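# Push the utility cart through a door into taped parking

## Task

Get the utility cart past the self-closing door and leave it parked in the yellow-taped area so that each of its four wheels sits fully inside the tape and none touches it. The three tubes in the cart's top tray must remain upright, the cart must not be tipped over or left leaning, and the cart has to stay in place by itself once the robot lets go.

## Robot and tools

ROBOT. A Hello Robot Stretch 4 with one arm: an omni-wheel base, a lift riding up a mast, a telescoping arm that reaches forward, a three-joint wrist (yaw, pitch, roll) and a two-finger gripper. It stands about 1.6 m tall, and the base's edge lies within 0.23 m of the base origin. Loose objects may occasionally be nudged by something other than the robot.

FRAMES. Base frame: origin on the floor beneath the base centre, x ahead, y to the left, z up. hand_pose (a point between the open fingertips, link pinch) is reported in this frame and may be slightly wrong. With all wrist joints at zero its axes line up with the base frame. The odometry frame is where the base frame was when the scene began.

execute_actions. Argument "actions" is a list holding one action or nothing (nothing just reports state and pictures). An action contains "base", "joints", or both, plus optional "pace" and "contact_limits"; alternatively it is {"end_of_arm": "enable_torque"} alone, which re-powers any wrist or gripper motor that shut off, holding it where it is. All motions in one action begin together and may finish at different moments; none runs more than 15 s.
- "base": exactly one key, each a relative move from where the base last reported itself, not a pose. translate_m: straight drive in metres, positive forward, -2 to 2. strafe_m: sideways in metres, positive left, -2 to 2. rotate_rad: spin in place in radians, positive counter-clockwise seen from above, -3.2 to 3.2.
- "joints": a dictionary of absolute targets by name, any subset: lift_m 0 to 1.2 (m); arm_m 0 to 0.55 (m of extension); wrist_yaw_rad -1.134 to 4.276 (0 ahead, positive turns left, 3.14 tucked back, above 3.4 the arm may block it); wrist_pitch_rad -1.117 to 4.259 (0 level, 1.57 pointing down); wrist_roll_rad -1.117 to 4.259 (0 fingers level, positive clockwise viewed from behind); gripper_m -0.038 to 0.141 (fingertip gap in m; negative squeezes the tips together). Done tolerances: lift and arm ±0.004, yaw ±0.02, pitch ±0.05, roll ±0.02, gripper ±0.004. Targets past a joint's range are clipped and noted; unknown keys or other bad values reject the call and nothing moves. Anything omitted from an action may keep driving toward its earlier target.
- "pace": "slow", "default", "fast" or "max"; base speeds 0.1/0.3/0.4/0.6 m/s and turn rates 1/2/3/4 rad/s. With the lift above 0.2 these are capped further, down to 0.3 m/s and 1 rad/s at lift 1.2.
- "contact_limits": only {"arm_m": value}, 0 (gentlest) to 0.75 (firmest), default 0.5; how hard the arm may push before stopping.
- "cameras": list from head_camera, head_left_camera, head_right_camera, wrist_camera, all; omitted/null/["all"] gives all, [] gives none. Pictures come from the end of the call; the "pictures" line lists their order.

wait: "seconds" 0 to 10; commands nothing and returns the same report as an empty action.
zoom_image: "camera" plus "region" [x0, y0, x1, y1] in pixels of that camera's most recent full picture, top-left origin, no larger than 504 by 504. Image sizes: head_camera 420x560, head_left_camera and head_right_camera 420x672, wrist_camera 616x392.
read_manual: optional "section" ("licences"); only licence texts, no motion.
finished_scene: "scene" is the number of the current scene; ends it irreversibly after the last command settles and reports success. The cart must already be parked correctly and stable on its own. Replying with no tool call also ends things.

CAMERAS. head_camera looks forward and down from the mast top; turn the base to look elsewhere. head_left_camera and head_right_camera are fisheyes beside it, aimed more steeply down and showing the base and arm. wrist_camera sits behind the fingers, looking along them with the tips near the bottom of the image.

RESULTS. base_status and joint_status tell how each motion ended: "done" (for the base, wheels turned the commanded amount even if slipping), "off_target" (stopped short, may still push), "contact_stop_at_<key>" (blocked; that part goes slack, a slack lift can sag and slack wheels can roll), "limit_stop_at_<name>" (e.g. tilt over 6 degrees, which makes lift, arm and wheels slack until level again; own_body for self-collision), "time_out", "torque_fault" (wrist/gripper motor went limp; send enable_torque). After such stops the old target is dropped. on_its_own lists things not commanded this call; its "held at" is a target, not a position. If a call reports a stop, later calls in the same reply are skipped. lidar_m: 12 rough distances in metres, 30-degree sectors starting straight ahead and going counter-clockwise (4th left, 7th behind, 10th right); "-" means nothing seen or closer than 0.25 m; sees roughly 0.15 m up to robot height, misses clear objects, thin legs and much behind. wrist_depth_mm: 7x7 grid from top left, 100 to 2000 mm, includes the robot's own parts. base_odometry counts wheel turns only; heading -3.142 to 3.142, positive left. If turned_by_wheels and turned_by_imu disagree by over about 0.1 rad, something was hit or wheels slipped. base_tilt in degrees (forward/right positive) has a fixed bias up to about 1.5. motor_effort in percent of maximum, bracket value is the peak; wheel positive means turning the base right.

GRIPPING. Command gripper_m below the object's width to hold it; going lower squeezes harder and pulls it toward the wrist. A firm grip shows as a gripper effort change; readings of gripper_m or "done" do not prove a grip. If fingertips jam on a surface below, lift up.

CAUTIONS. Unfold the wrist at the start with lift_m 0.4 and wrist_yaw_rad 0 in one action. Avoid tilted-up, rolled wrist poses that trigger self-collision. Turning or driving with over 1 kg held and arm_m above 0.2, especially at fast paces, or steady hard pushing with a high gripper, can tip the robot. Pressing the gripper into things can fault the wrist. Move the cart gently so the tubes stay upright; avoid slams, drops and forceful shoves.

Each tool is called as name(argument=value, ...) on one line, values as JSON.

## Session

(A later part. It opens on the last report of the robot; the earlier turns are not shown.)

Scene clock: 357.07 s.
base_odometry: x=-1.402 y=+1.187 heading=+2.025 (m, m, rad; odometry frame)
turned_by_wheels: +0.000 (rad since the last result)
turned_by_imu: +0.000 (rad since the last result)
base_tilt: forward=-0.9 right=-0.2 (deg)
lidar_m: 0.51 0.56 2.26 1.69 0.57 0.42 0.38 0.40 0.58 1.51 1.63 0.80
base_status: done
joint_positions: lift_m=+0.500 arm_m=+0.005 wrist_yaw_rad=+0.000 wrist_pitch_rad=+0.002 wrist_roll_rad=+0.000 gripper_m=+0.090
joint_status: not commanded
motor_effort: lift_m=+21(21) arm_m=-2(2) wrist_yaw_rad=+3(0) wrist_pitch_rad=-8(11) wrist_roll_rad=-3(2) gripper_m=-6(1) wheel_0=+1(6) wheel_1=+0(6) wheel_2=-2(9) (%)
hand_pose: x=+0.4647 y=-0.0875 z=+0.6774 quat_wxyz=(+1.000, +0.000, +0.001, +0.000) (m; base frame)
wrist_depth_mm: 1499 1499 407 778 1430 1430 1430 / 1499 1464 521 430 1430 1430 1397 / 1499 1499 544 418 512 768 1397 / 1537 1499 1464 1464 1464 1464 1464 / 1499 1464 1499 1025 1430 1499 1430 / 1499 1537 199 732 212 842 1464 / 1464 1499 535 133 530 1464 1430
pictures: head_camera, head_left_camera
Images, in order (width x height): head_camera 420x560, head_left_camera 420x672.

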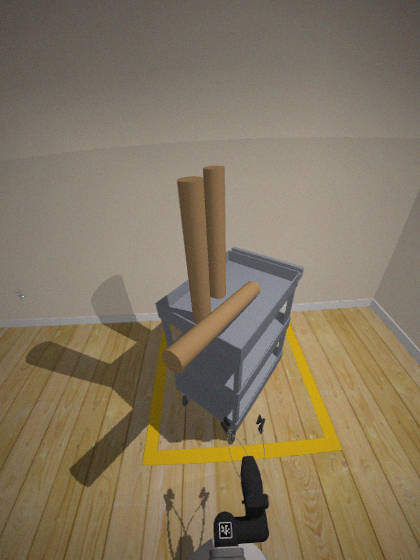

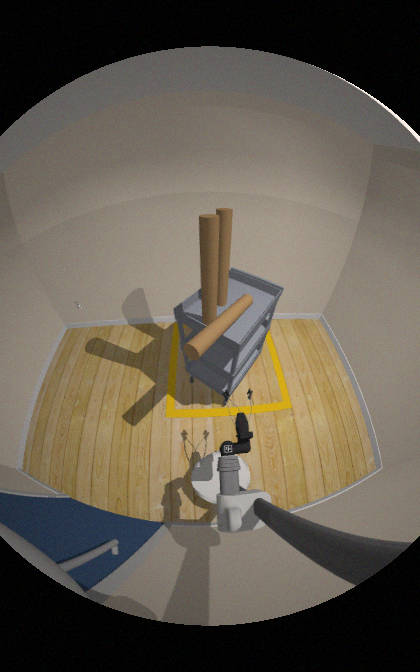

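execute_actions(actions=[{"base":{"strafe_m":-0.5},"joints":{"wrist_pitch_rad":1.57,"wrist_yaw_rad":1.57,"lift_m":1.17,"gripper_m":0.11},"pace":"fast"}], cameras=[])

execute_actions(actions=[{"base":{"translate_m":0.5}}], cameras=[])

execute_actions(actions=[{"base":{"rotate_rad":0.97}}], cameras=["head_left_camera","head_right_camera"])

execute_actions(actions=[{"joints":{"arm_m":0.22}}], cameras=["wrist_camera","head_right_camera","head_left_camera"])

Scene clock: 361.57 s.
base_odometry: x=-0.953 y=+1.406 heading=+2.024 (m, m, rad; odometry frame)
turned_by_wheels: +0.000 (rad since the last result)
turned_by_imu: +0.002 (rad since the last result)
base_tilt: forward=-0.9 right=-0.2 (deg)
lidar_m: 0.89 0.75 0.78 1.67 0.58 0.41 0.38 0.41 0.58 1.07 1.13 1.51
base_status: done
joint_positions: lift_m=+1.170 arm_m=+0.005 wrist_yaw_rad=+1.570 wrist_pitch_rad=+1.570 wrist_roll_rad=+0.000 gripper_m=+0.110
joint_status: all done
motor_effort: lift_m=+21(23) arm_m=-2(2) wrist_yaw_rad=+2(3) wrist_pitch_rad=-3(5) wrist_roll_rad=-1(1) gripper_m=+0(7) wheel_0=-1(9) wheel_1=+0(12) wheel_2=-1(2) (%)
hand_pose: x=+0.2636 y=+0.0002 z=+1.0595 quat_wxyz=(+0.501, -0.499, +0.500, +0.500) (m; base frame)
wrist_depth_mm: 891 1255 1281 1255 1229 1182 788 / 904 1255 1281 1281 1255 1118 1078 / 904 1281 1281 1281 1281 1229 1098 / 891 1205 1078 1281 1281 1255 1255 / 878 1078 1098 1255 1281 1281 1229 / 466 1255 204 1281 1281 1255 1281 / 917 1182 1308 132 1229 1255 1229
pictures: none
No camera images: the call's "cameras" was empty. Leave "cameras" out to get every camera's image.

Scene clock: 364.70 s.
base_odometry: x=-1.172 y=+1.856 heading=+2.024 (m, m, rad; odometry frame)
turned_by_wheels: +0.000 (rad since the last result)
turned_by_imu: +0.001 (rad since the last result)
base_tilt: forward=-1.0 right=-0.3 (deg)
lidar_m: 0.50 0.38 0.37 0.53 1.28 0.91 0.89 0.93 1.12 1.07 1.13 1.24
base_status: done
joint_positions: lift_m=+1.170 arm_m=+0.005 wrist_yaw_rad=+1.570 wrist_pitch_rad=+1.570 wrist_roll_rad=+0.000 gripper_m=+0.110
joint_status: not commanded
motor_effort: lift_m=+21(21) arm_m=-2(2) wrist_yaw_rad=+0(3) wrist_pitch_rad=-1(2) wrist_roll_rad=-1(1) gripper_m=+1(1) wheel_0=-2(3) wheel_1=-2(5) wheel_2=+1(8) (%)
hand_pose: x=+0.2636 y=+0.0002 z=+1.0596 quat_wxyz=(+0.501, -0.499, +0.500, +0.500) (m; base frame)
wrist_depth_mm: 1281 1281 1281 788 477 477 469 / 1281 1281 1255 1118 788 477 473 / 1336 1281 1308 1255 1098 788 473 / 1255 1281 1078 1308 1281 976 496 / 1308 1281 1078 1255 1281 1255 1255 / 462 1308 204 1308 1281 1255 1281 / 1336 1308 1336 132 1281 1255 1255
pictures: none
No camera images: the call's "cameras" was empty. Leave "cameras" out to get every camera's image.

Scene clock: 366.87 s.
base_odometry: x=-1.172 y=+1.856 heading=+2.994 (m, m, rad; odometry frame)
turned_by_wheels: +0.970 (rad since the last result)
turned_by_imu: +0.984 (rad since the last result)
base_tilt: forward=-0.9 right=-0.3 (deg)
lidar_m: 0.38 0.43 1.31 0.94 0.88 0.91 1.14 1.05 1.09 1.29 0.52 0.41
base_status: done
joint_positions: lift_m=+1.170 arm_m=+0.005 wrist_yaw_rad=+1.570 wrist_pitch_rad=+1.570 wrist_roll_rad=+0.000 gripper_m=+0.110
joint_status: not commanded
motor_effort: lift_m=+21(21) arm_m=-2(2) wrist_yaw_rad=-1(3) wrist_pitch_rad=-2(1) wrist_roll_rad=-3(1) gripper_m=+0(2) wheel_0=-2(5) wheel_1=-2(3) wheel_2=-1(5) (%)
hand_pose: x=+0.2636 y=+0.0002 z=+1.0596 quat_wxyz=(+0.501, -0.499, +0.500, +0.500) (m; base frame)
wrist_depth_mm: 1308 1281 1308 1281 1255 1255 1229 / 1336 1281 1281 1281 1255 1229 1255 / 1336 1308 1308 1255 1281 1229 473 / 1336 1281 1078 1255 809 480 480 / 1308 1308 1078 1255 809 480 394 / 462 1336 204 1255 798 480 389 / 1308 1336 1336 132 741 484 392
pictures: head_left_camera, head_right_camera
Images, in order (width x height): head_left_camera 420x672, head_right_camera 420x672.

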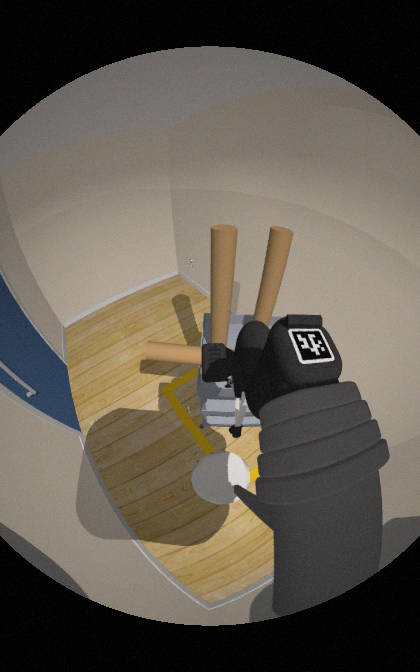

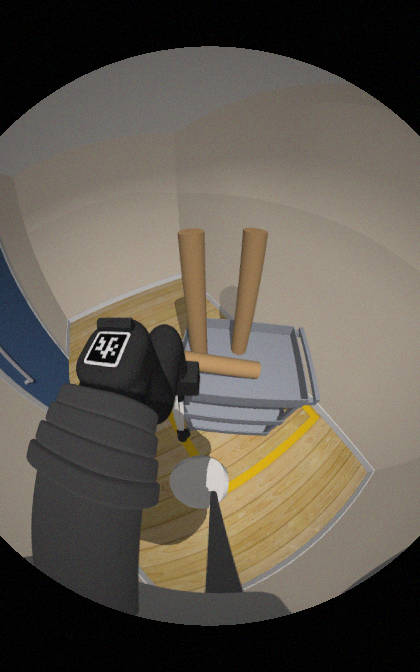

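Scene clock: 368.60 s.
base_odometry: x=-1.172 y=+1.856 heading=+2.994 (m, m, rad; odometry frame)
turned_by_wheels: +0.000 (rad since the last result)
turned_by_imu: +0.000 (rad since the last result)
base_tilt: forward=-1.0 right=-0.2 (deg)
lidar_m: 0.38 0.41 1.28 0.96 0.89 0.90 1.15 1.05 1.08 1.30 0.51 0.40
base_status: not commanded
joint_positions: lift_m=+1.170 arm_m=+0.219 wrist_yaw_rad=+1.570 wrist_pitch_rad=+1.570 wrist_roll_rad=+0.000 gripper_m=+0.110
joint_status: all done
motor_effort: lift_m=+21(21) arm_m=+5(5) wrist_yaw_rad=+1(2) wrist_pitch_rad=-1(1) wrist_roll_rad=-2(1) gripper_m=+2(5) wheel_0=-2(1) wheel_1=-2(1) wheel_2=-1(1) (%)
hand_pose: x=+0.4774 y=+0.0002 z=+1.0596 quat_wxyz=(+0.501, -0.499, +0.500, +0.500) (m; base frame)
wrist_depth_mm: 1308 1281 1281 1255 320 1255 1255 / 1281 1336 1308 1281 327 1229 1229 / 1336 1308 1281 492 336 1255 1229 / 1336 1098 1078 484 349 477 477 / 1078 1078 1118 488 359 322 242 / 1308 1308 202 492 366 484 480 / 1336 1336 1308 132 382 484 480
pictures: head_left_camera, head_right_camera, wrist_camera
camera_calibration (this result's frames):
wrist_camera: T_world_to_cam=[[0.998834, 0.0216442, -0.0431422, -0.423174], [0.0233949, -0.998906, 0.0404965, -0.00366789], [-0.0422185, -0.0414586, -0.998248, 1.30668], [0, 0, 0, 1]] pos_world=[0.477933, 0.0596685, 1.28628]
Images, in order (width x height): head_left_camera 420x672, head_right_camera 420x672, wrist_camera 616x392.

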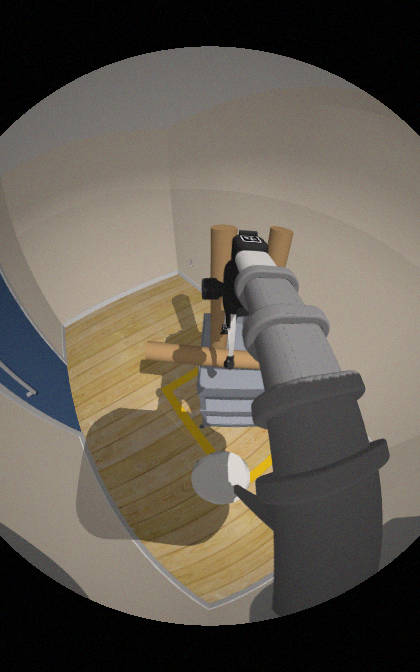

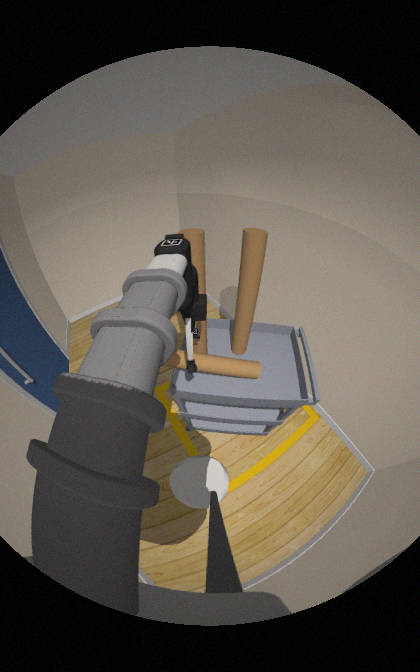

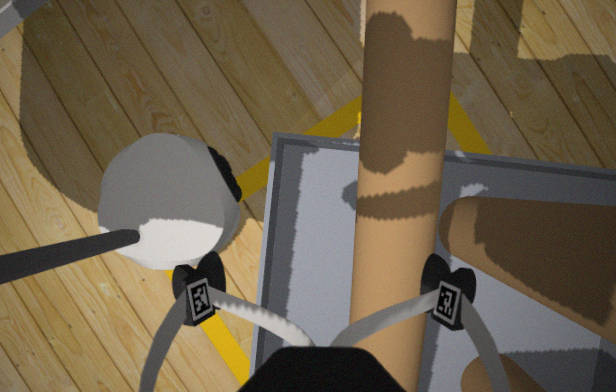

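execute_actions(actions=[{"base":{"strafe_m":-0.105},"joints":{"gripper_m":0.1},"pace":"slow"}], cameras=[])

execute_actions(actions=[{"joints":{"arm_m":0.282},"pace":"slow"}], cameras=["wrist_camera"])

execute_actions(actions=[{"joints":{"lift_m":1.06},"pace":"slow"}], cameras=["wrist_camera","head_right_camera"])

Scene clock: 372.03 s.
base_odometry: x=-1.156 y=+1.960 heading=+2.994 (m, m, rad; odometry frame)
turned_by_wheels: +0.000 (rad since the last result)
turned_by_imu: +0.001 (rad since the last result)
base_tilt: forward=-0.8 right=-0.1 (deg)
lidar_m: 0.37 0.41 1.40 1.06 0.97 1.00 1.08 0.99 1.04 1.22 0.53 0.39
base_status: done
joint_positions: lift_m=+1.170 arm_m=+0.219 wrist_yaw_rad=+1.570 wrist_pitch_rad=+1.570 wrist_roll_rad=+0.000 gripper_m=+0.100
joint_status: all done
motor_effort: lift_m=+21(21) arm_m=+5(5) wrist_yaw_rad=+2(1) wrist_pitch_rad=-3(1) wrist_roll_rad=-1(2) gripper_m=-1(2) wheel_0=+0(4) wheel_1=-2(7) wheel_2=+1(1) (%)
hand_pose: x=+0.4774 y=+0.0002 z=+1.0596 quat_wxyz=(+0.501, -0.499, +0.500, +0.500) (m; base frame)
wrist_depth_mm: 1308 1308 1308 1281 336 1281 1229 / 1308 1308 1255 488 347 445 260 / 1308 1308 1281 488 357 349 258 / 1308 1098 1078 488 370 480 473 / 1078 1078 1078 492 379 480 477 / 1308 1336 203 500 384 387 347 / 1336 1308 1336 135 404 484 298
pictures: none
No camera images: the call's "cameras" was empty. Leave "cameras" out to get every camera's image.

Scene clock: 373.90 s.
base_odometry: x=-1.156 y=+1.960 heading=+2.994 (m, m, rad; odometry frame)
turned_by_wheels: +0.000 (rad since the last result)
turned_by_imu: +0.000 (rad since the last result)
base_tilt: forward=-0.9 right=-0.1 (deg)
lidar_m: 0.37 0.41 1.42 1.06 0.96 1.00 1.07 1.00 1.04 1.20 0.50 0.39
base_status: not commanded
joint_positions: lift_m=+1.170 arm_m=+0.281 wrist_yaw_rad=+1.570 wrist_pitch_rad=+1.570 wrist_roll_rad=+0.000 gripper_m=+0.100
joint_status: all done
motor_effort: lift_m=+21(21) arm_m=+5(5) wrist_yaw_rad=+3(0) wrist_pitch_rad=-2(1) wrist_roll_rad=-1(3) gripper_m=+3(0) wheel_0=+0(1) wheel_1=-2(2) wheel_2=+1(1) (%)
hand_pose: x=+0.5394 y=+0.0002 z=+1.0596 quat_wxyz=(+0.501, -0.499, +0.500, +0.500) (m; base frame)
wrist_depth_mm: 1281 1281 1281 345 1229 1255 - / 1336 1281 488 357 430 202 151 / 1308 1098 488 368 370 229 177 / 1336 1078 492 377 480 480 477 / 1336 1098 496 389 492 484 477 / 1308 1336 204 397 404 319 473 / 1308 1308 496 135 488 281 242
pictures: wrist_camera
camera_calibration (this result's frames):
wrist_camera: T_world_to_cam=[[0.998834, 0.0216443, -0.0431422, -0.485064], [0.023395, -0.998906, 0.0404967, -0.00511771], [-0.0422185, -0.0414588, -0.998248, 1.3093], [0, 0, 0, 1]] pos_world=[0.539895, 0.0596685, 1.28628]
Images, in order (width x height): wrist_camera 616x392.

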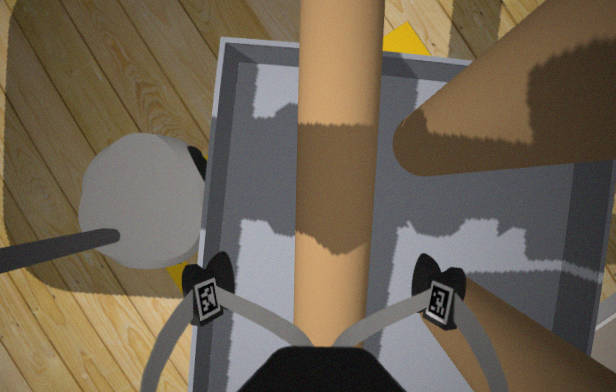

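Scene clock: 375.67 s.
base_odometry: x=-1.156 y=+1.960 heading=+2.994 (m, m, rad; odometry frame)
turned_by_wheels: +0.000 (rad since the last result)
turned_by_imu: +0.000 (rad since the last result)
base_tilt: forward=-1.0 right=-0.2 (deg)
lidar_m: 0.37 0.40 1.41 1.04 0.98 0.98 1.09 1.00 1.05 1.18 0.52 0.39
base_status: not commanded
joint_positions: lift_m=+1.060 arm_m=+0.281 wrist_yaw_rad=+1.570 wrist_pitch_rad=+1.570 wrist_roll_rad=+0.000 gripper_m=+0.100
joint_status: all done
motor_effort: lift_m=+16(22) arm_m=+5(5) wrist_yaw_rad=+1(1) wrist_pitch_rad=-1(2) wrist_roll_rad=+0(0) gripper_m=+0(1) wheel_0=+0(0) wheel_1=-2(2) wheel_2=+1(1) (%)
hand_pose: x=+0.5394 y=+0.0002 z=+0.9500 quat_wxyz=(+0.501, -0.499, +0.500, +0.500) (m; base frame)
wrist_depth_mm: 1182 1182 357 242 243 309 - / 1182 1182 379 248 256 203 151 / 1229 976 379 256 272 228 174 / 1205 960 382 264 375 370 368 / 1098 976 382 271 285 377 370 / 1229 1205 203 278 277 317 373 / 1205 1205 389 135 379 279 243
pictures: head_right_camera, wrist_camera
camera_calibration (this result's frames):
wrist_camera: T_world_to_cam=[[0.998834, 0.0216444, -0.0431422, -0.489797], [0.023395, -0.998906, 0.0404963, -0.000679144], [-0.0422185, -0.0414584, -0.998248, 1.19989], [0, 0, 0, 1]] pos_world=[0.5399, 0.0596686, 1.17669]
Images, in order (width x height): head_right_camera 420x672, wrist_camera 616x392.

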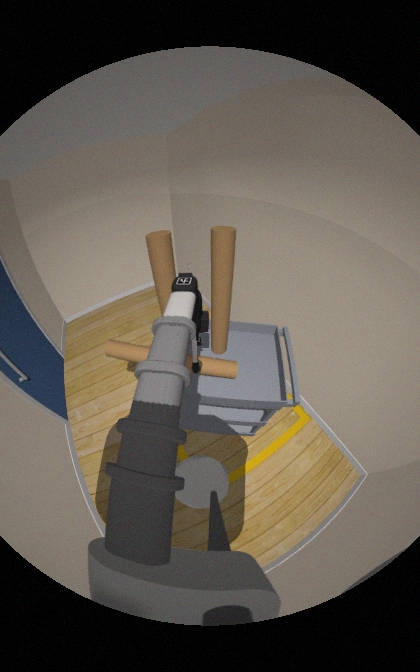

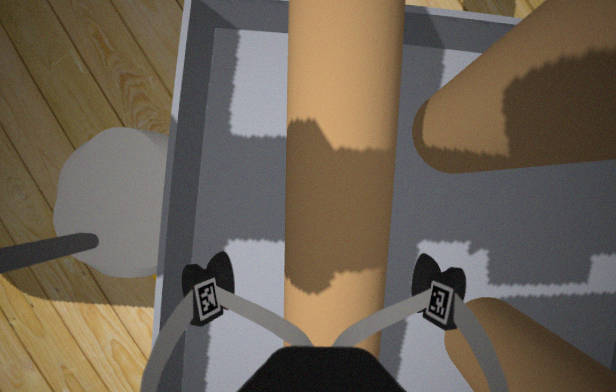

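execute_actions(actions=[{"joints":{"lift_m":0.975,"arm_m":0.29},"pace":"slow"}], cameras=["wrist_camera"])

execute_actions(actions=[{"joints":{"gripper_m":0.04}}], cameras=[])

execute_actions(actions=[{"joints":{"arm_m":0.245},"pace":"slow"}], cameras=["wrist_camera","head_right_camera"])

Scene clock: 378.00 s.
base_odometry: x=-1.156 y=+1.960 heading=+2.994 (m, m, rad; odometry frame)
turned_by_wheels: +0.000 (rad since the last result)
turned_by_imu: +0.001 (rad since the last result)
base_tilt: forward=-1.0 right=-0.2 (deg)
lidar_m: 0.37 0.41 1.41 1.04 0.98 0.99 1.08 1.01 1.05 1.19 0.52 0.40
base_status: not commanded
joint_positions: lift_m=+0.975 arm_m=+0.289 wrist_yaw_rad=+1.570 wrist_pitch_rad=+1.570 wrist_roll_rad=+0.000 gripper_m=+0.100
joint_status: all done
motor_effort: lift_m=+16(20) arm_m=+5(6) wrist_yaw_rad=+1(1) wrist_pitch_rad=-2(3) wrist_roll_rad=+0(1) gripper_m=-6(3) wheel_0=+0(0) wheel_1=-2(2) wheel_2=+1(1) (%)
hand_pose: x=+0.5474 y=+0.0002 z=+0.8650 quat_wxyz=(+0.501, -0.499, +0.500, +0.500) (m; base frame)
wrist_depth_mm: 1118 274 294 158 161 286 - / 1138 270 296 163 169 183 138 / 1098 276 297 167 175 215 167 / 891 282 297 173 183 289 287 / 891 274 297 180 195 290 289 / 1138 279 204 184 191 290 290 / 1118 252 301 135 293 270 242
pictures: wrist_camera
camera_calibration (this result's frames):
wrist_camera: T_world_to_cam=[[0.998834, 0.0216443, -0.0431422, -0.501456], [0.023395, -0.998906, 0.0404965, 0.00257537], [-0.0422185, -0.0414586, -0.998248, 1.11538], [0, 0, 0, 1]] pos_world=[0.547901, 0.0596685, 1.09169]
Images, in order (width x height): wrist_camera 616x392.

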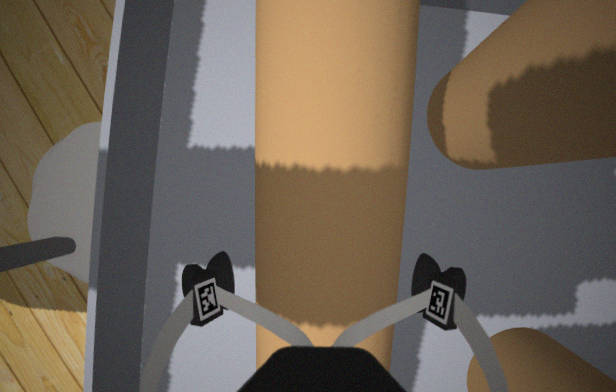

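Scene clock: 379.43 s.
base_odometry: x=-1.156 y=+1.960 heading=+2.994 (m, m, rad; odometry frame)
turned_by_wheels: +0.000 (rad since the last result)
turned_by_imu: +0.000 (rad since the last result)
base_tilt: forward=-0.9 right=-0.2 (deg)
lidar_m: 0.37 0.41 1.42 1.04 0.98 0.99 1.08 1.02 1.04 1.20 0.52 0.40
base_status: not commanded
joint_positions: lift_m=+0.975 arm_m=+0.289 wrist_yaw_rad=+1.570 wrist_pitch_rad=+1.570 wrist_roll_rad=+0.000 gripper_m=+0.040
joint_status: all done
motor_effort: lift_m=+17(17) arm_m=+5(5) wrist_yaw_rad=-1(2) wrist_pitch_rad=-2(1) wrist_roll_rad=-1(1) gripper_m=-19(20) wheel_0=+0(0) wheel_1=-2(2) wheel_2=+1(1) (%)
hand_pose: x=+0.5474 y=+0.0002 z=+0.8649 quat_wxyz=(+0.501, -0.499, +0.500, +0.500) (m; base frame)
wrist_depth_mm: 1118 274 293 153 158 286 - / 1098 268 293 157 164 183 139 / 1118 276 297 160 169 213 167 / 904 282 298 164 176 290 286 / 891 273 298 168 183 289 287 / 1138 262 190 173 183 289 289 / 1118 250 300 136 294 271 243
pictures: none
No camera images: the call's "cameras" was empty. Leave "cameras" out to get every camera's image.

Scene clock: 381.07 s.
base_odometry: x=-1.156 y=+1.960 heading=+2.994 (m, m, rad; odometry frame)
turned_by_wheels: +0.000 (rad since the last result)
turned_by_imu: +0.000 (rad since the last result)
base_tilt: forward=-1.0 right=-0.2 (deg)
lidar_m: 0.36 0.40 1.41 1.05 0.96 1.01 1.06 1.00 1.05 1.20 0.53 0.39
base_status: not commanded
joint_positions: lift_m=+0.975 arm_m=+0.246 wrist_yaw_rad=+1.569 wrist_pitch_rad=+1.571 wrist_roll_rad=+0.001 gripper_m=+0.040
joint_status: all done
motor_effort: lift_m=+17(17) arm_m=-6(6) wrist_yaw_rad=+4(3) wrist_pitch_rad=-3(4) wrist_roll_rad=-4(4) gripper_m=-22(20) wheel_0=+0(0) wheel_1=-2(1) wheel_2=+0(1) (%)
hand_pose: x=+0.5044 y=-0.0001 z=+0.8649 quat_wxyz=(+0.501, -0.499, +0.501, +0.499) (m; base frame)
wrist_depth_mm: 1118 1098 263 154 158 286 282 / 1118 1098 276 157 163 286 199 / 1118 904 289 161 168 289 217 / 904 878 297 164 175 290 286 / 891 878 290 168 182 290 289 / 1138 1118 190 172 183 291 287 / 1138 683 301 137 294 291 273
pictures: head_right_camera, wrist_camera
camera_calibration (this result's frames):
wrist_camera: T_world_to_cam=[[0.998878, 0.0194839, -0.0431596, -0.458483], [0.021267, -0.998923, 0.0412476, 0.00369514], [-0.0423094, -0.0421193, -0.998216, 1.1135], [0, 0, 0, 1]] pos_world=[0.505002, 0.0595241, 1.09158]
Images, in order (width x height): head_right_camera 420x672, wrist_camera 616x392.

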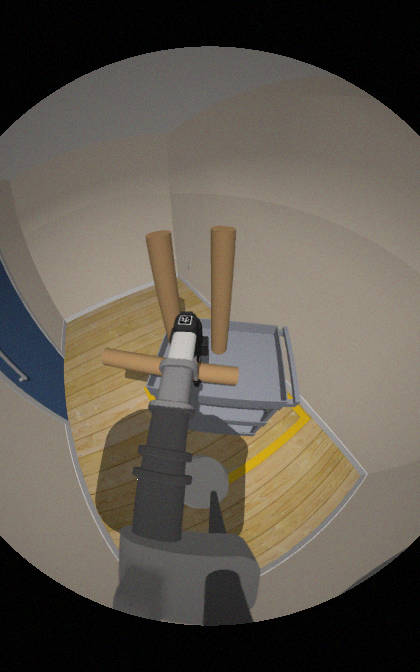

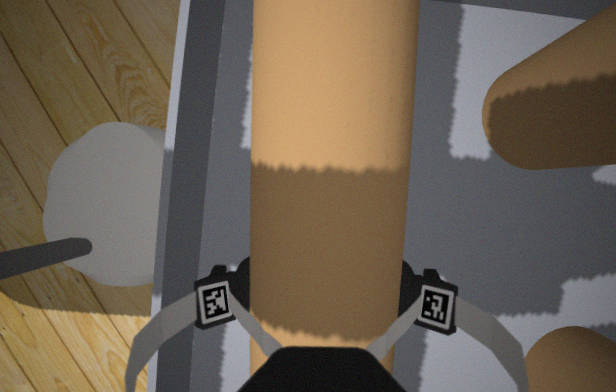

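execute_actions(actions=[{"joints":{"gripper_m":0.09}}], cameras=[])

execute_actions(actions=[{"joints":{"lift_m":1.005,"wrist_pitch_rad":1.39},"pace":"slow"}], cameras=[])

execute_actions(actions=[{"base":{"strafe_m":0.055},"pace":"slow"}], cameras=["wrist_camera","head_left_camera"])

Scene clock: 383.07 s.
base_odometry: x=-1.156 y=+1.960 heading=+2.994 (m, m, rad; odometry frame)
turned_by_wheels: +0.000 (rad since the last result)
turned_by_imu: +0.000 (rad since the last result)
base_tilt: forward=-0.9 right=-0.1 (deg)
lidar_m: 0.38 0.41 1.42 1.04 0.97 0.99 1.06 1.00 1.04 1.19 0.52 0.39
base_status: not commanded
joint_positions: lift_m=+0.975 arm_m=+0.246 wrist_yaw_rad=+1.569 wrist_pitch_rad=+1.571 wrist_roll_rad=+0.001 gripper_m=+0.090
joint_status: all done
motor_effort: lift_m=+17(17) arm_m=-6(6) wrist_yaw_rad=+0(3) wrist_pitch_rad=-3(5) wrist_roll_rad=-4(2) gripper_m=-1(24) wheel_0=+0(0) wheel_1=-2(2) wheel_2=+0(1) (%)
hand_pose: x=+0.5043 y=-0.0001 z=+0.8649 quat_wxyz=(+0.501, -0.499, +0.500, +0.500) (m; base frame)
wrist_depth_mm: 1078 1098 262 159 162 286 283 / 1098 1078 272 163 170 286 200 / 1118 891 289 169 178 289 217 / 891 891 296 174 187 289 286 / 904 891 282 179 202 290 289 / 1118 1118 199 184 191 291 290 / 1118 1118 301 134 296 290 273
pictures: none
No camera images: the call's "cameras" was empty. Leave "cameras" out to get every camera's image.

Scene clock: 384.13 s.
base_odometry: x=-1.156 y=+1.960 heading=+2.994 (m, m, rad; odometry frame)
turned_by_wheels: +0.000 (rad since the last result)
turned_by_imu: +0.000 (rad since the last result)
base_tilt: forward=-0.9 right=-0.2 (deg)
lidar_m: 0.38 0.40 1.42 1.03 0.97 1.00 1.07 1.02 1.04 1.18 0.49 0.39
base_status: not commanded
joint_positions: lift_m=+1.005 arm_m=+0.246 wrist_yaw_rad=+1.570 wrist_pitch_rad=+1.391 wrist_roll_rad=+0.001 gripper_m=+0.090
joint_status: all done
motor_effort: lift_m=+21(24) arm_m=-5(5) wrist_yaw_rad=+1(2) wrist_pitch_rad=-4(5) wrist_roll_rad=-3(2) gripper_m=+0(1) wheel_0=+0(0) wheel_1=-2(2) wheel_2=+1(1) (%)
hand_pose: x=+0.5043 y=+0.0515 z=+0.8991 quat_wxyz=(+0.543, -0.453, +0.454, +0.542) (m; base frame)
wrist_depth_mm: 1255 1255 1205 207 217 1182 1160 / 1255 1229 355 207 223 312 309 / 1182 1182 349 208 228 340 215 / 1160 1160 342 208 332 286 202 / 1118 917 330 208 221 324 272 / 904 891 198 209 211 319 317 / 1098 891 320 134 315 314 312
pictures: none
No camera images: the call's "cameras" was empty. Leave "cameras" out to get every camera's image.

Scene clock: 385.80 s.
base_odometry: x=-1.164 y=+1.905 heading=+2.994 (m, m, rad; odometry frame)
turned_by_wheels: +0.000 (rad since the last result)
turned_by_imu: +0.000 (rad since the last result)
base_tilt: forward=-1.0 right=-0.1 (deg)
lidar_m: 0.37 0.41 1.35 1.00 0.92 0.95 1.10 1.04 1.07 1.24 0.51 0.40
base_status: done
joint_positions: lift_m=+1.005 arm_m=+0.246 wrist_yaw_rad=+1.570 wrist_pitch_rad=+1.391 wrist_roll_rad=+0.001 gripper_m=+0.090
joint_status: not commanded
motor_effort: lift_m=+22(21) arm_m=-6(5) wrist_yaw_rad=+0(1) wrist_pitch_rad=-6(3) wrist_roll_rad=-1(1) gripper_m=-2(2) wheel_0=+0(4) wheel_1=+2(5) wheel_2=+0(1) (%)
hand_pose: x=+0.5043 y=+0.0515 z=+0.8991 quat_wxyz=(+0.543, -0.453, +0.453, +0.542) (m; base frame)
wrist_depth_mm: 1229 1229 1229 197 204 1182 1205 / 1255 1205 1205 198 207 1182 1160 / 1182 1182 347 198 211 1138 1138 / 1160 1138 342 198 214 332 329 / 1118 931 320 198 216 285 201 / 904 904 199 198 200 264 202 / 1098 904 317 133 315 314 309
pictures: head_left_camera, wrist_camera
camera_calibration (this result's frames):
wrist_camera: T_world_to_cam=[[0.99885, 0.0286484, -0.038446, -0.46268], [0.0230936, -0.990183, -0.13786, 0.213526], [-0.042018, 0.136813, -0.989705, 1.13285], [0, 0, 0, 1]] pos_world=[0.504817, 0.0696952, 1.13284]
Images, in order (width x height): head_left_camera 420x672, wrist_camera 616x392.

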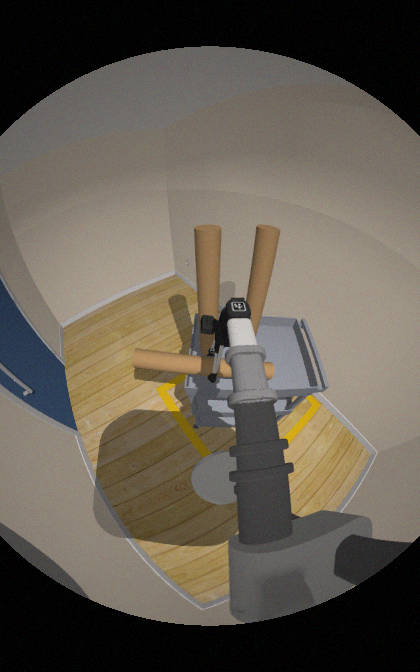

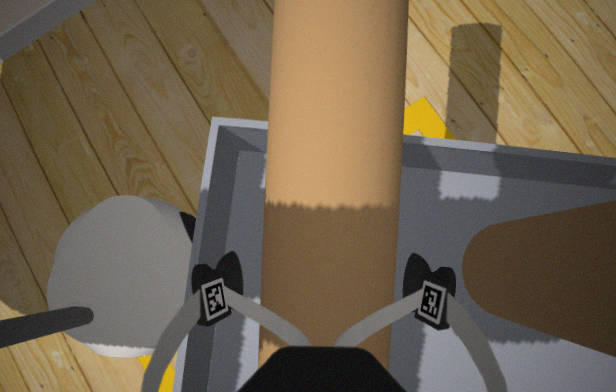

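execute_actions(actions=[])

Scene clock: 387.27 s.
base_odometry: x=-1.164 y=+1.905 heading=+2.994 (m, m, rad; odometry frame)
turned_by_wheels: +0.000 (rad since the last result)
turned_by_imu: +0.000 (rad since the last result)
base_tilt: forward=-0.9 right=-0.3 (deg)
lidar_m: 0.38 0.42 1.34 0.99 0.91 0.95 1.11 1.05 1.08 1.25 0.51 0.39
base_status: done
joint_positions: lift_m=+1.005 arm_m=+0.246 wrist_yaw_rad=+1.570 wrist_pitch_rad=+1.391 wrist_roll_rad=+0.001 gripper_m=+0.090
joint_status: not commanded
motor_effort: lift_m=+22(21) arm_m=-5(5) wrist_yaw_rad=+1(1) wrist_pitch_rad=-6(3) wrist_roll_rad=-3(1) gripper_m=-1(2) wheel_0=+0(4) wheel_1=+1(5) wheel_2=+0(1) (%)
hand_pose: x=+0.5043 y=+0.0515 z=+0.8991 quat_wxyz=(+0.543, -0.453, +0.453, +0.542) (m; base frame)
wrist_depth_mm: 1281 1229 1255 198 204 1205 1160 / 1229 1229 1182 198 207 1182 1160 / 1205 1182 345 198 210 1138 1138 / 1182 1138 343 198 215 332 329 / 1138 931 322 200 216 286 201 / 904 891 198 198 201 264 202 / 1118 891 319 133 314 314 307
pictures: head_camera, head_left_camera, head_right_camera, wrist_camera
camera_calibration (this result's frames):
wrist_camera: T_world_to_cam=[[0.99885, 0.0286484, -0.038446, -0.46268], [0.0230935, -0.990182, -0.13786, 0.213526], [-0.042018, 0.136813, -0.989705, 1.13285], [0, 0, 0, 1]] pos_world=[0.504817, 0.0696952, 1.13284]
Images, in order (width x height): head_camera 420x560, head_left_camera 420x672, head_right_camera 420x672, wrist_camera 616x392.

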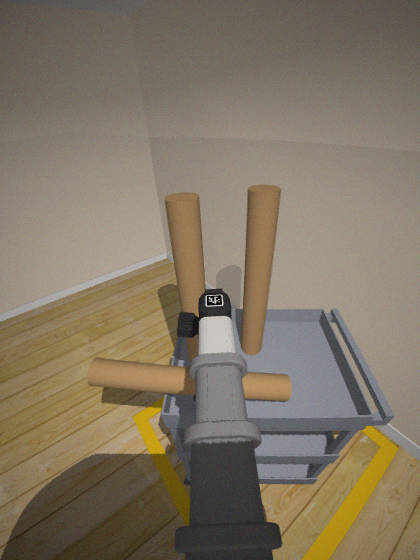

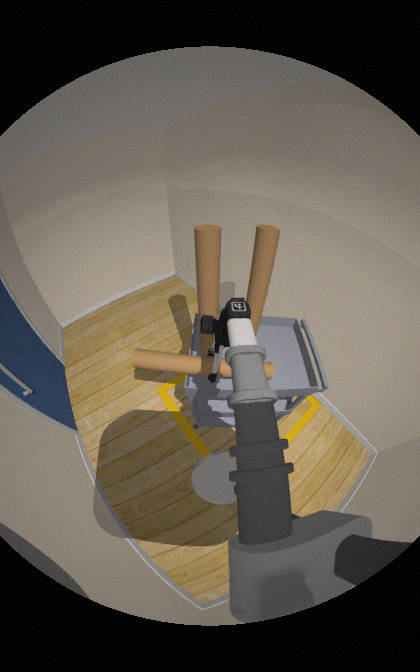

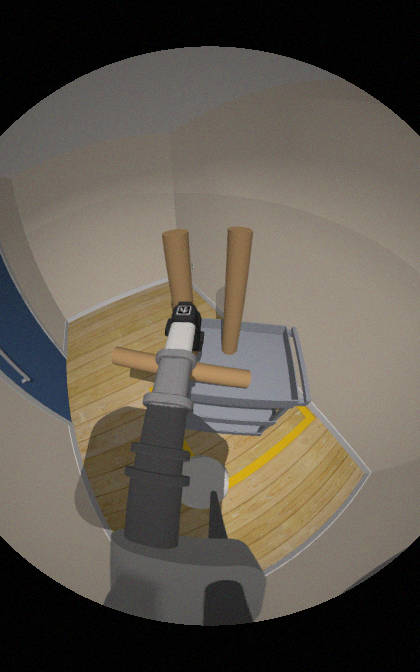

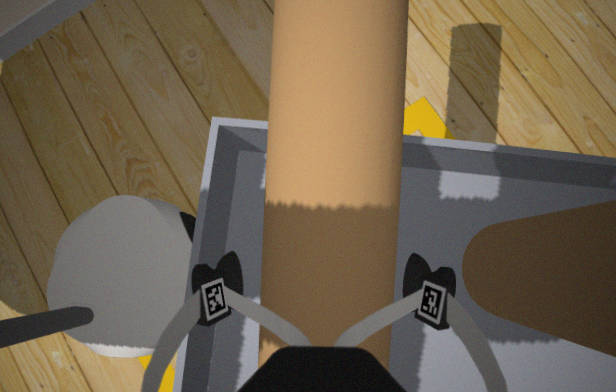

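execute_actions(actions=[{"joints":{"gripper_m":0.01}}], cameras=[])

execute_actions(actions=[{"joints":{"lift_m":1.18},"pace":"slow"}], cameras=["wrist_camera"])

execute_actions(actions=[{"joints":{"arm_m":0.01},"pace":"slow"}], cameras=["head_left_camera","wrist_camera"])

Scene clock: 389.20 s.
base_odometry: x=-1.164 y=+1.905 heading=+2.994 (m, m, rad; odometry frame)
turned_by_wheels: +0.000 (rad since the last result)
turned_by_imu: +0.000 (rad since the last result)
base_tilt: forward=-0.9 right=-0.2 (deg)
lidar_m: 0.38 0.42 1.35 1.01 0.93 0.95 1.11 1.04 1.07 1.24 0.53 0.41
base_status: not commanded
joint_positions: lift_m=+1.005 arm_m=+0.246 wrist_yaw_rad=+1.570 wrist_pitch_rad=+1.392 wrist_roll_rad=+0.000 gripper_m=+0.011
joint_status: all done
motor_effort: lift_m=+21(21) arm_m=-5(5) wrist_yaw_rad=+2(2) wrist_pitch_rad=-9(8) wrist_roll_rad=+0(3) gripper_m=-30(29) wheel_0=+0(0) wheel_1=+2(2) wheel_2=+0(0) (%)
hand_pose: x=+0.5043 y=+0.0512 z=+0.8991 quat_wxyz=(+0.543, -0.453, +0.454, +0.542) (m; base frame)
wrist_depth_mm: 1255 1255 1205 190 206 1182 1182 / 1255 1229 1205 188 206 1138 1182 / 1182 1182 322 188 207 1138 1138 / 1160 1160 340 187 210 330 329 / 1160 917 307 186 207 291 202 / 917 917 187 186 192 177 206 / 1098 1008 309 124 314 310 307
pictures: none
No camera images: the call's "cameras" was empty. Leave "cameras" out to get every camera's image.

Scene clock: 391.40 s.
base_odometry: x=-1.164 y=+1.905 heading=+2.994 (m, m, rad; odometry frame)
turned_by_wheels: +0.000 (rad since the last result)
turned_by_imu: +0.001 (rad since the last result)
base_tilt: forward=-0.9 right=-0.2 (deg)
lidar_m: 0.38 0.41 1.35 1.00 0.93 0.94 1.09 1.03 1.06 1.26 0.52 0.40
base_status: not commanded
joint_positions: lift_m=+1.180 arm_m=+0.246 wrist_yaw_rad=+1.570 wrist_pitch_rad=+1.392 wrist_roll_rad=+0.000 gripper_m=+0.011
joint_status: all done
motor_effort: lift_m=+24(26) arm_m=-5(5) wrist_yaw_rad=+1(0) wrist_pitch_rad=-8(9) wrist_roll_rad=-3(3) gripper_m=-32(30) wheel_0=+0(0) wheel_1=+1(2) wheel_2=+0(0) (%)
hand_pose: x=+0.5043 y=+0.0512 z=+1.0739 quat_wxyz=(+0.543, -0.453, +0.454, +0.542) (m; base frame)
wrist_depth_mm: 1308 1464 1430 189 206 1397 1366 / 1430 1397 1366 189 206 1366 1308 / 1397 1366 1366 188 206 1366 1336 / 1366 1336 1308 186 210 504 1281 / 1308 1078 1078 186 206 293 202 / 1281 1078 186 186 191 177 206 / 1281 1255 1255 124 473 473 469
pictures: wrist_camera
camera_calibration (this result's frames):
wrist_camera: T_world_to_cam=[[0.998837, 0.0291178, -0.0384282, -0.455954], [0.0236099, -0.990329, -0.136717, 0.235834], [-0.0420374, 0.135651, -0.989865, 1.30609], [0, 0, 0, 1]] pos_world=[0.504761, 0.0696573, 1.30757]
Images, in order (width x height): wrist_camera 616x392.

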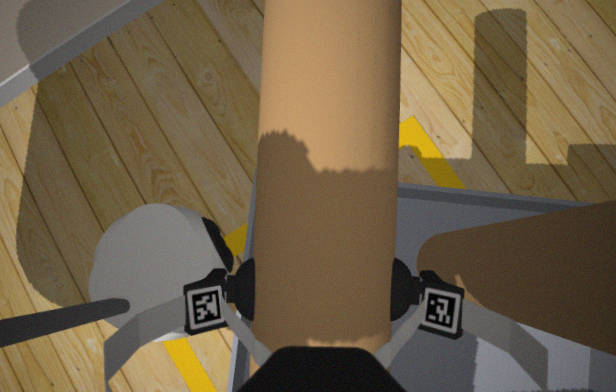

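Scene clock: 395.03 s.
base_odometry: x=-1.164 y=+1.905 heading=+2.994 (m, m, rad; odometry frame)
turned_by_wheels: +0.000 (rad since the last result)
turned_by_imu: +0.001 (rad since the last result)
base_tilt: forward=-0.8 right=-0.2 (deg)
lidar_m: 0.25 0.25 0.31 0.99 0.91 0.96 1.10 1.03 1.05 1.26 0.30 0.25
base_status: not commanded
joint_positions: lift_m=+1.180 arm_m=+0.011 wrist_yaw_rad=+1.570 wrist_pitch_rad=+1.392 wrist_roll_rad=+0.000 gripper_m=+0.011
joint_status: all done
motor_effort: lift_m=+24(24) arm_m=-6(5) wrist_yaw_rad=+1(0) wrist_pitch_rad=-8(9) wrist_roll_rad=-2(1) gripper_m=-29(31) wheel_0=+0(0) wheel_1=+2(2) wheel_2=+0(0) (%)
hand_pose: x=+0.2693 y=+0.0512 z=+1.0739 quat_wxyz=(+0.543, -0.453, +0.454, +0.542) (m; base frame)
wrist_depth_mm: 1160 1366 1397 189 204 1366 1366 / 1308 1366 1366 188 206 1336 1336 / 1430 1366 1336 187 207 1255 1281 / 1366 1366 1336 187 208 508 500 / 1336 1308 1078 186 206 492 492 / 1336 1255 187 186 191 177 477 / 496 976 1255 124 439 469 469
pictures: head_left_camera, wrist_camera
camera_calibration (this result's frames):
wrist_camera: T_world_to_cam=[[0.998837, 0.0291176, -0.0384282, -0.221259], [0.0236096, -0.990329, -0.136717, 0.241381], [-0.0420374, 0.13565, -0.989865, 1.29621], [0, 0, 0, 1]] pos_world=[0.269793, 0.0696573, 1.30757]
Images, in order (width x height): head_left_camera 420x672, wrist_camera 616x392.

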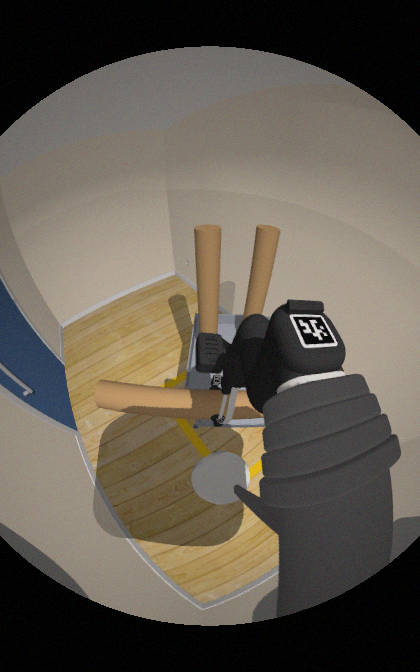

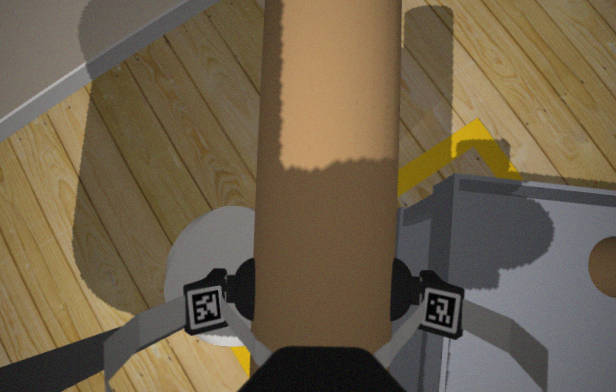

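execute_actions(actions=[{"joints":{"wrist_pitch_rad":-0.03},"base":{"translate_m":-0.15},"pace":"slow"}], cameras=["head_left_camera"])

execute_actions(actions=[{"joints":{"wrist_yaw_rad":0,"lift_m":1.1},"base":{"strafe_m":-0.2},"pace":"slow"}])

Scene clock: 398.23 s.
base_odometry: x=-1.016 y=+1.883 heading=+2.994 (m, m, rad; odometry frame)
turned_by_wheels: +0.000 (rad since the last result)
turned_by_imu: +0.000 (rad since the last result)
base_tilt: forward=-1.0 right=-0.3 (deg)
lidar_m: 0.52 0.32 0.33 0.93 0.84 0.87 0.98 0.90 0.93 1.19 1.25 0.53
base_status: done
joint_positions: lift_m=+1.180 arm_m=+0.011 wrist_yaw_rad=+1.570 wrist_pitch_rad=-0.020 wrist_roll_rad=+0.000 gripper_m=+0.011
joint_status: all done
on_its_own: wrist_pitch_rad is at rest, and its effort (-30) is outside its rest range (-23 to +23)
motor_effort: lift_m=+23(24) arm_m=-6(5) wrist_yaw_rad=-1(2) wrist_pitch_rad=-30(36) wrist_roll_rad=+0(1) gripper_m=-26(28) wheel_0=-1(2) wheel_1=-1(6) wheel_2=+0(6) (%)
hand_pose: x=+0.2695 y=+0.2884 z=+1.3638 quat_wxyz=(+0.707, +0.007, -0.007, +0.707) (m; base frame)
wrist_depth_mm: 788 878 991 182 193 1576 1983 / 788 866 991 183 196 1618 1983 / 788 878 946 183 200 1576 - / 788 866 960 184 204 1576 - / 788 878 946 185 206 1576 - / 798 854 187 185 191 177 - / 788 842 976 124 1308 1576 -
pictures: head_left_camera
Images, in order (width x height): head_left_camera 420x672.

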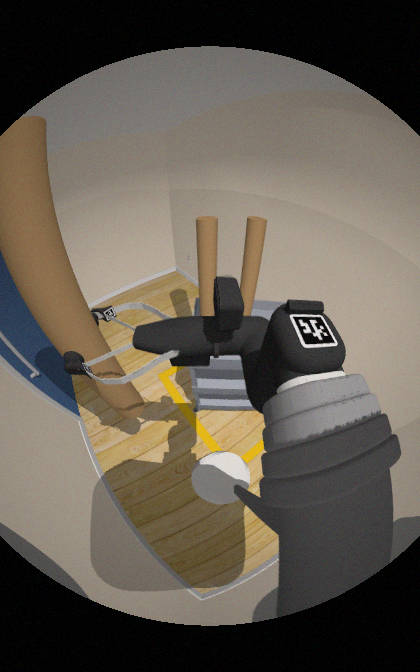

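Scene clock: 401.37 s.
base_odometry: x=-0.987 y=+2.081 heading=+2.994 (m, m, rad; odometry frame)
turned_by_wheels: +0.000 (rad since the last result)
turned_by_imu: +0.001 (rad since the last result)
base_tilt: forward=-0.8 right=-0.2 (deg)
lidar_m: 0.41 0.56 1.57 1.07 1.00 1.02 0.86 0.80 0.82 1.06 1.07 0.48
base_status: done
joint_positions: lift_m=+1.100 arm_m=+0.011 wrist_yaw_rad=+0.000 wrist_pitch_rad=-0.020 wrist_roll_rad=+0.000 gripper_m=+0.011
joint_status: all done
on_its_own: wrist_pitch_rad is at rest, and its effort (-29) is outside its rest range (-23 to +23)
motor_effort: lift_m=+18(23) arm_m=-5(5) wrist_yaw_rad=-1(12) wrist_pitch_rad=-29(32) wrist_roll_rad=+1(2) gripper_m=-26(30) wheel_0=-1(6) wheel_1=+1(5) wheel_2=+0(1) (%)
hand_pose: x=+0.4702 y=-0.0874 z=+1.2841 quat_wxyz=(+1.000, +0.000, -0.010, +0.000) (m; base frame)
wrist_depth_mm: - - - 185 200 946 798 / - - - 185 202 946 798 / - - - 185 204 946 809 / - 591 574 185 208 960 798 / - 597 574 185 206 960 798 / - 549 187 185 191 176 798 / - 559 591 123 1078 931 788
pictures: head_camera, head_left_camera, head_right_camera, wrist_camera
camera_calibration (this result's frames):
wrist_camera: T_world_to_cam=[[0.042724, -0.998805, 0.0237519, -0.129923], [-0.0213199, -0.0246796, -0.999468, 1.34147], [0.998859, 0.0421949, -0.0223488, -0.208481], [0, 0, 0, 1]] pos_world=[0.242394, -0.0878642, 1.33918]
Images, in order (width x height): head_camera 420x560, head_left_camera 420x672, head_right_camera 420x672, wrist_camera 616x392.

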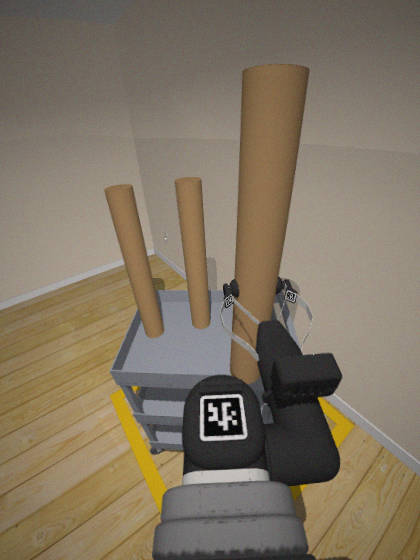

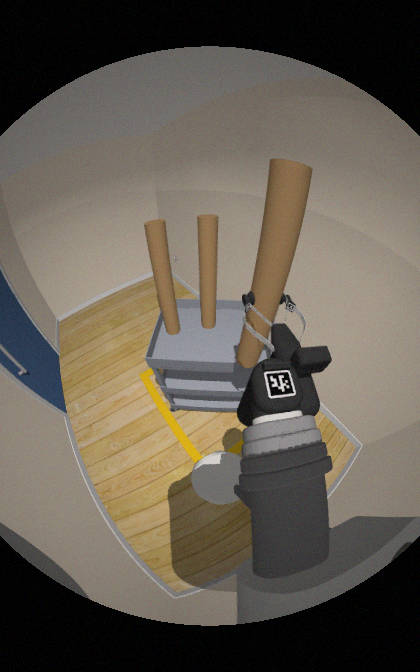

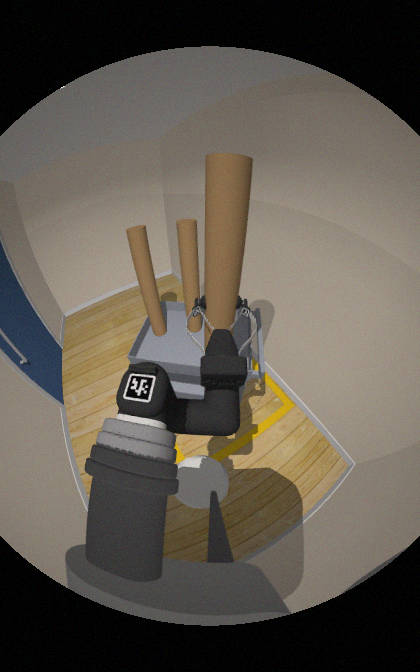

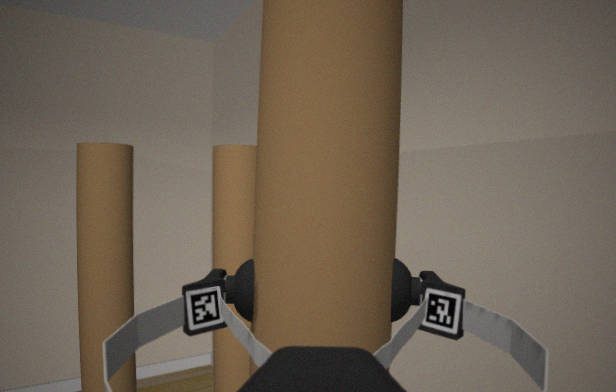

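execute_actions(actions=[{"joints":{"arm_m":0.24,"wrist_roll_rad":-0.03},"pace":"slow"}], cameras=[])

execute_actions(actions=[{"joints":{"lift_m":0.95},"pace":"slow"}])

Scene clock: 405.43 s.
base_odometry: x=-0.987 y=+2.081 heading=+2.994 (m, m, rad; odometry frame)
turned_by_wheels: +0.000 (rad since the last result)
turned_by_imu: +0.001 (rad since the last result)
base_tilt: forward=-0.9 right=-0.3 (deg)
lidar_m: 0.52 0.55 1.56 1.09 0.99 1.04 0.85 0.80 0.83 1.06 1.07 0.53
base_status: not commanded
joint_positions: lift_m=+1.100 arm_m=+0.239 wrist_yaw_rad=+0.000 wrist_pitch_rad=-0.020 wrist_roll_rad=-0.030 gripper_m=+0.011
joint_status: all done
on_its_own: wrist_pitch_rad is at rest, and its effort (-30) is outside its rest range (-23 to +23)
motor_effort: lift_m=+18(18) arm_m=+5(5) wrist_yaw_rad=+0(1) wrist_pitch_rad=-30(30) wrist_roll_rad=-1(3) gripper_m=-28(29) wheel_0=-1(0) wheel_1=+1(1) wheel_2=+0(0) (%)
hand_pose: x=+0.6984 y=-0.0874 z=+1.2841 quat_wxyz=(+1.000, -0.015, -0.010, +0.000) (m; base frame)
wrist_depth_mm: - - - 185 200 820 691 / - - - 186 202 820 691 / - - 357 185 204 842 683 / - - 362 185 207 809 683 / - - 353 185 208 809 683 / - 364 187 185 191 177 676 / - 351 366 124 917 809 654
pictures: none
No camera images: the call's "cameras" was empty. Leave "cameras" out to get every camera's image.

Scene clock: 407.47 s.
base_odometry: x=-0.987 y=+2.081 heading=+2.994 (m, m, rad; odometry frame)
turned_by_wheels: +0.000 (rad since the last result)
turned_by_imu: +0.000 (rad since the last result)
base_tilt: forward=-0.9 right=-0.2 (deg)
lidar_m: 0.52 0.56 1.58 1.06 1.00 1.04 0.85 0.80 0.83 1.05 1.07 0.55
base_status: not commanded
joint_positions: lift_m=+0.950 arm_m=+0.239 wrist_yaw_rad=+0.000 wrist_pitch_rad=-0.020 wrist_roll_rad=-0.030 gripper_m=+0.011
joint_status: all done
on_its_own: wrist_pitch_rad is at rest, and its effort (-30) is outside its rest range (-23 to +23)
motor_effort: lift_m=+18(16) arm_m=+5(5) wrist_yaw_rad=+2(1) wrist_pitch_rad=-30(30) wrist_roll_rad=-1(1) gripper_m=-27(29) wheel_0=-1(1) wheel_1=+1(1) wheel_2=+0(0) (%)
hand_pose: x=+0.6984 y=-0.0874 z=+1.1341 quat_wxyz=(+1.000, -0.015, -0.010, +0.000) (m; base frame)
wrist_depth_mm: - - 362 186 200 831 691 / - - 364 185 202 820 676 / - - 355 185 204 831 683 / - - 357 185 208 820 683 / - - 353 186 207 809 683 / - 366 187 185 191 177 683 / - 353 364 123 946 788 654
pictures: head_camera, head_left_camera, head_right_camera, wrist_camera
camera_calibration (this result's frames):
wrist_camera: T_world_to_cam=[[0.0420918, -0.997675, 0.0535942, -0.169421], [-0.021257, -0.0545239, -0.998286, 1.19246], [0.998888, 0.0408804, -0.0235026, -0.438577], [0, 0, 0, 1]] pos_world=[0.470568, -0.0860809, 1.18919]
Images, in order (width x height): head_camera 420x560, head_left_camera 420x672, head_right_camera 420x672, wrist_camera 616x392.

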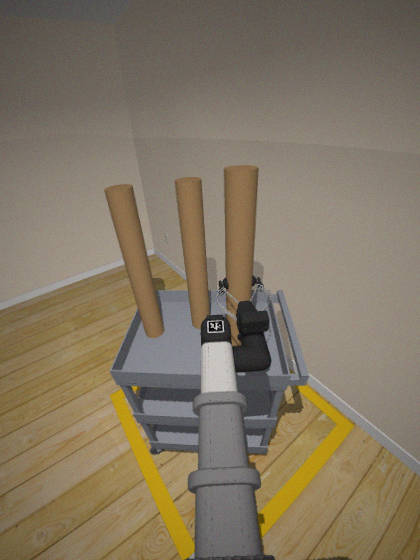

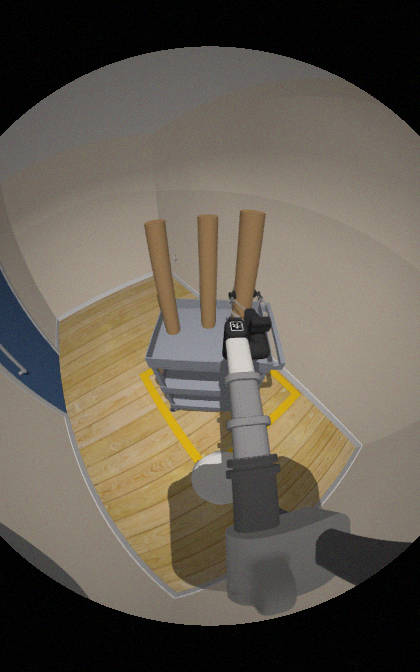

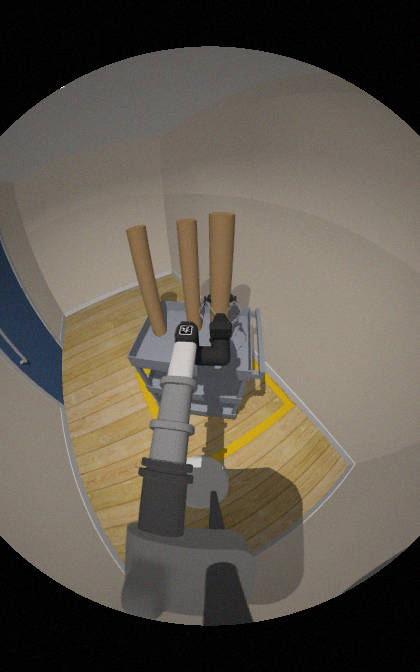

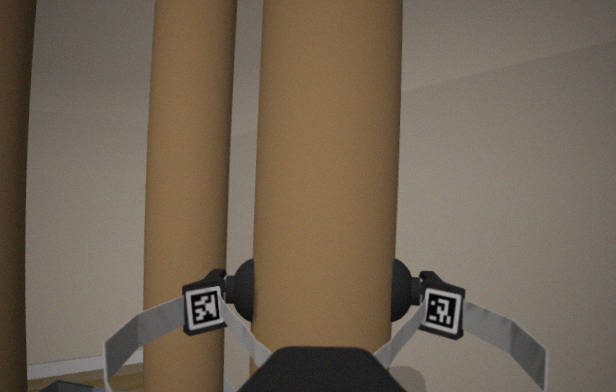

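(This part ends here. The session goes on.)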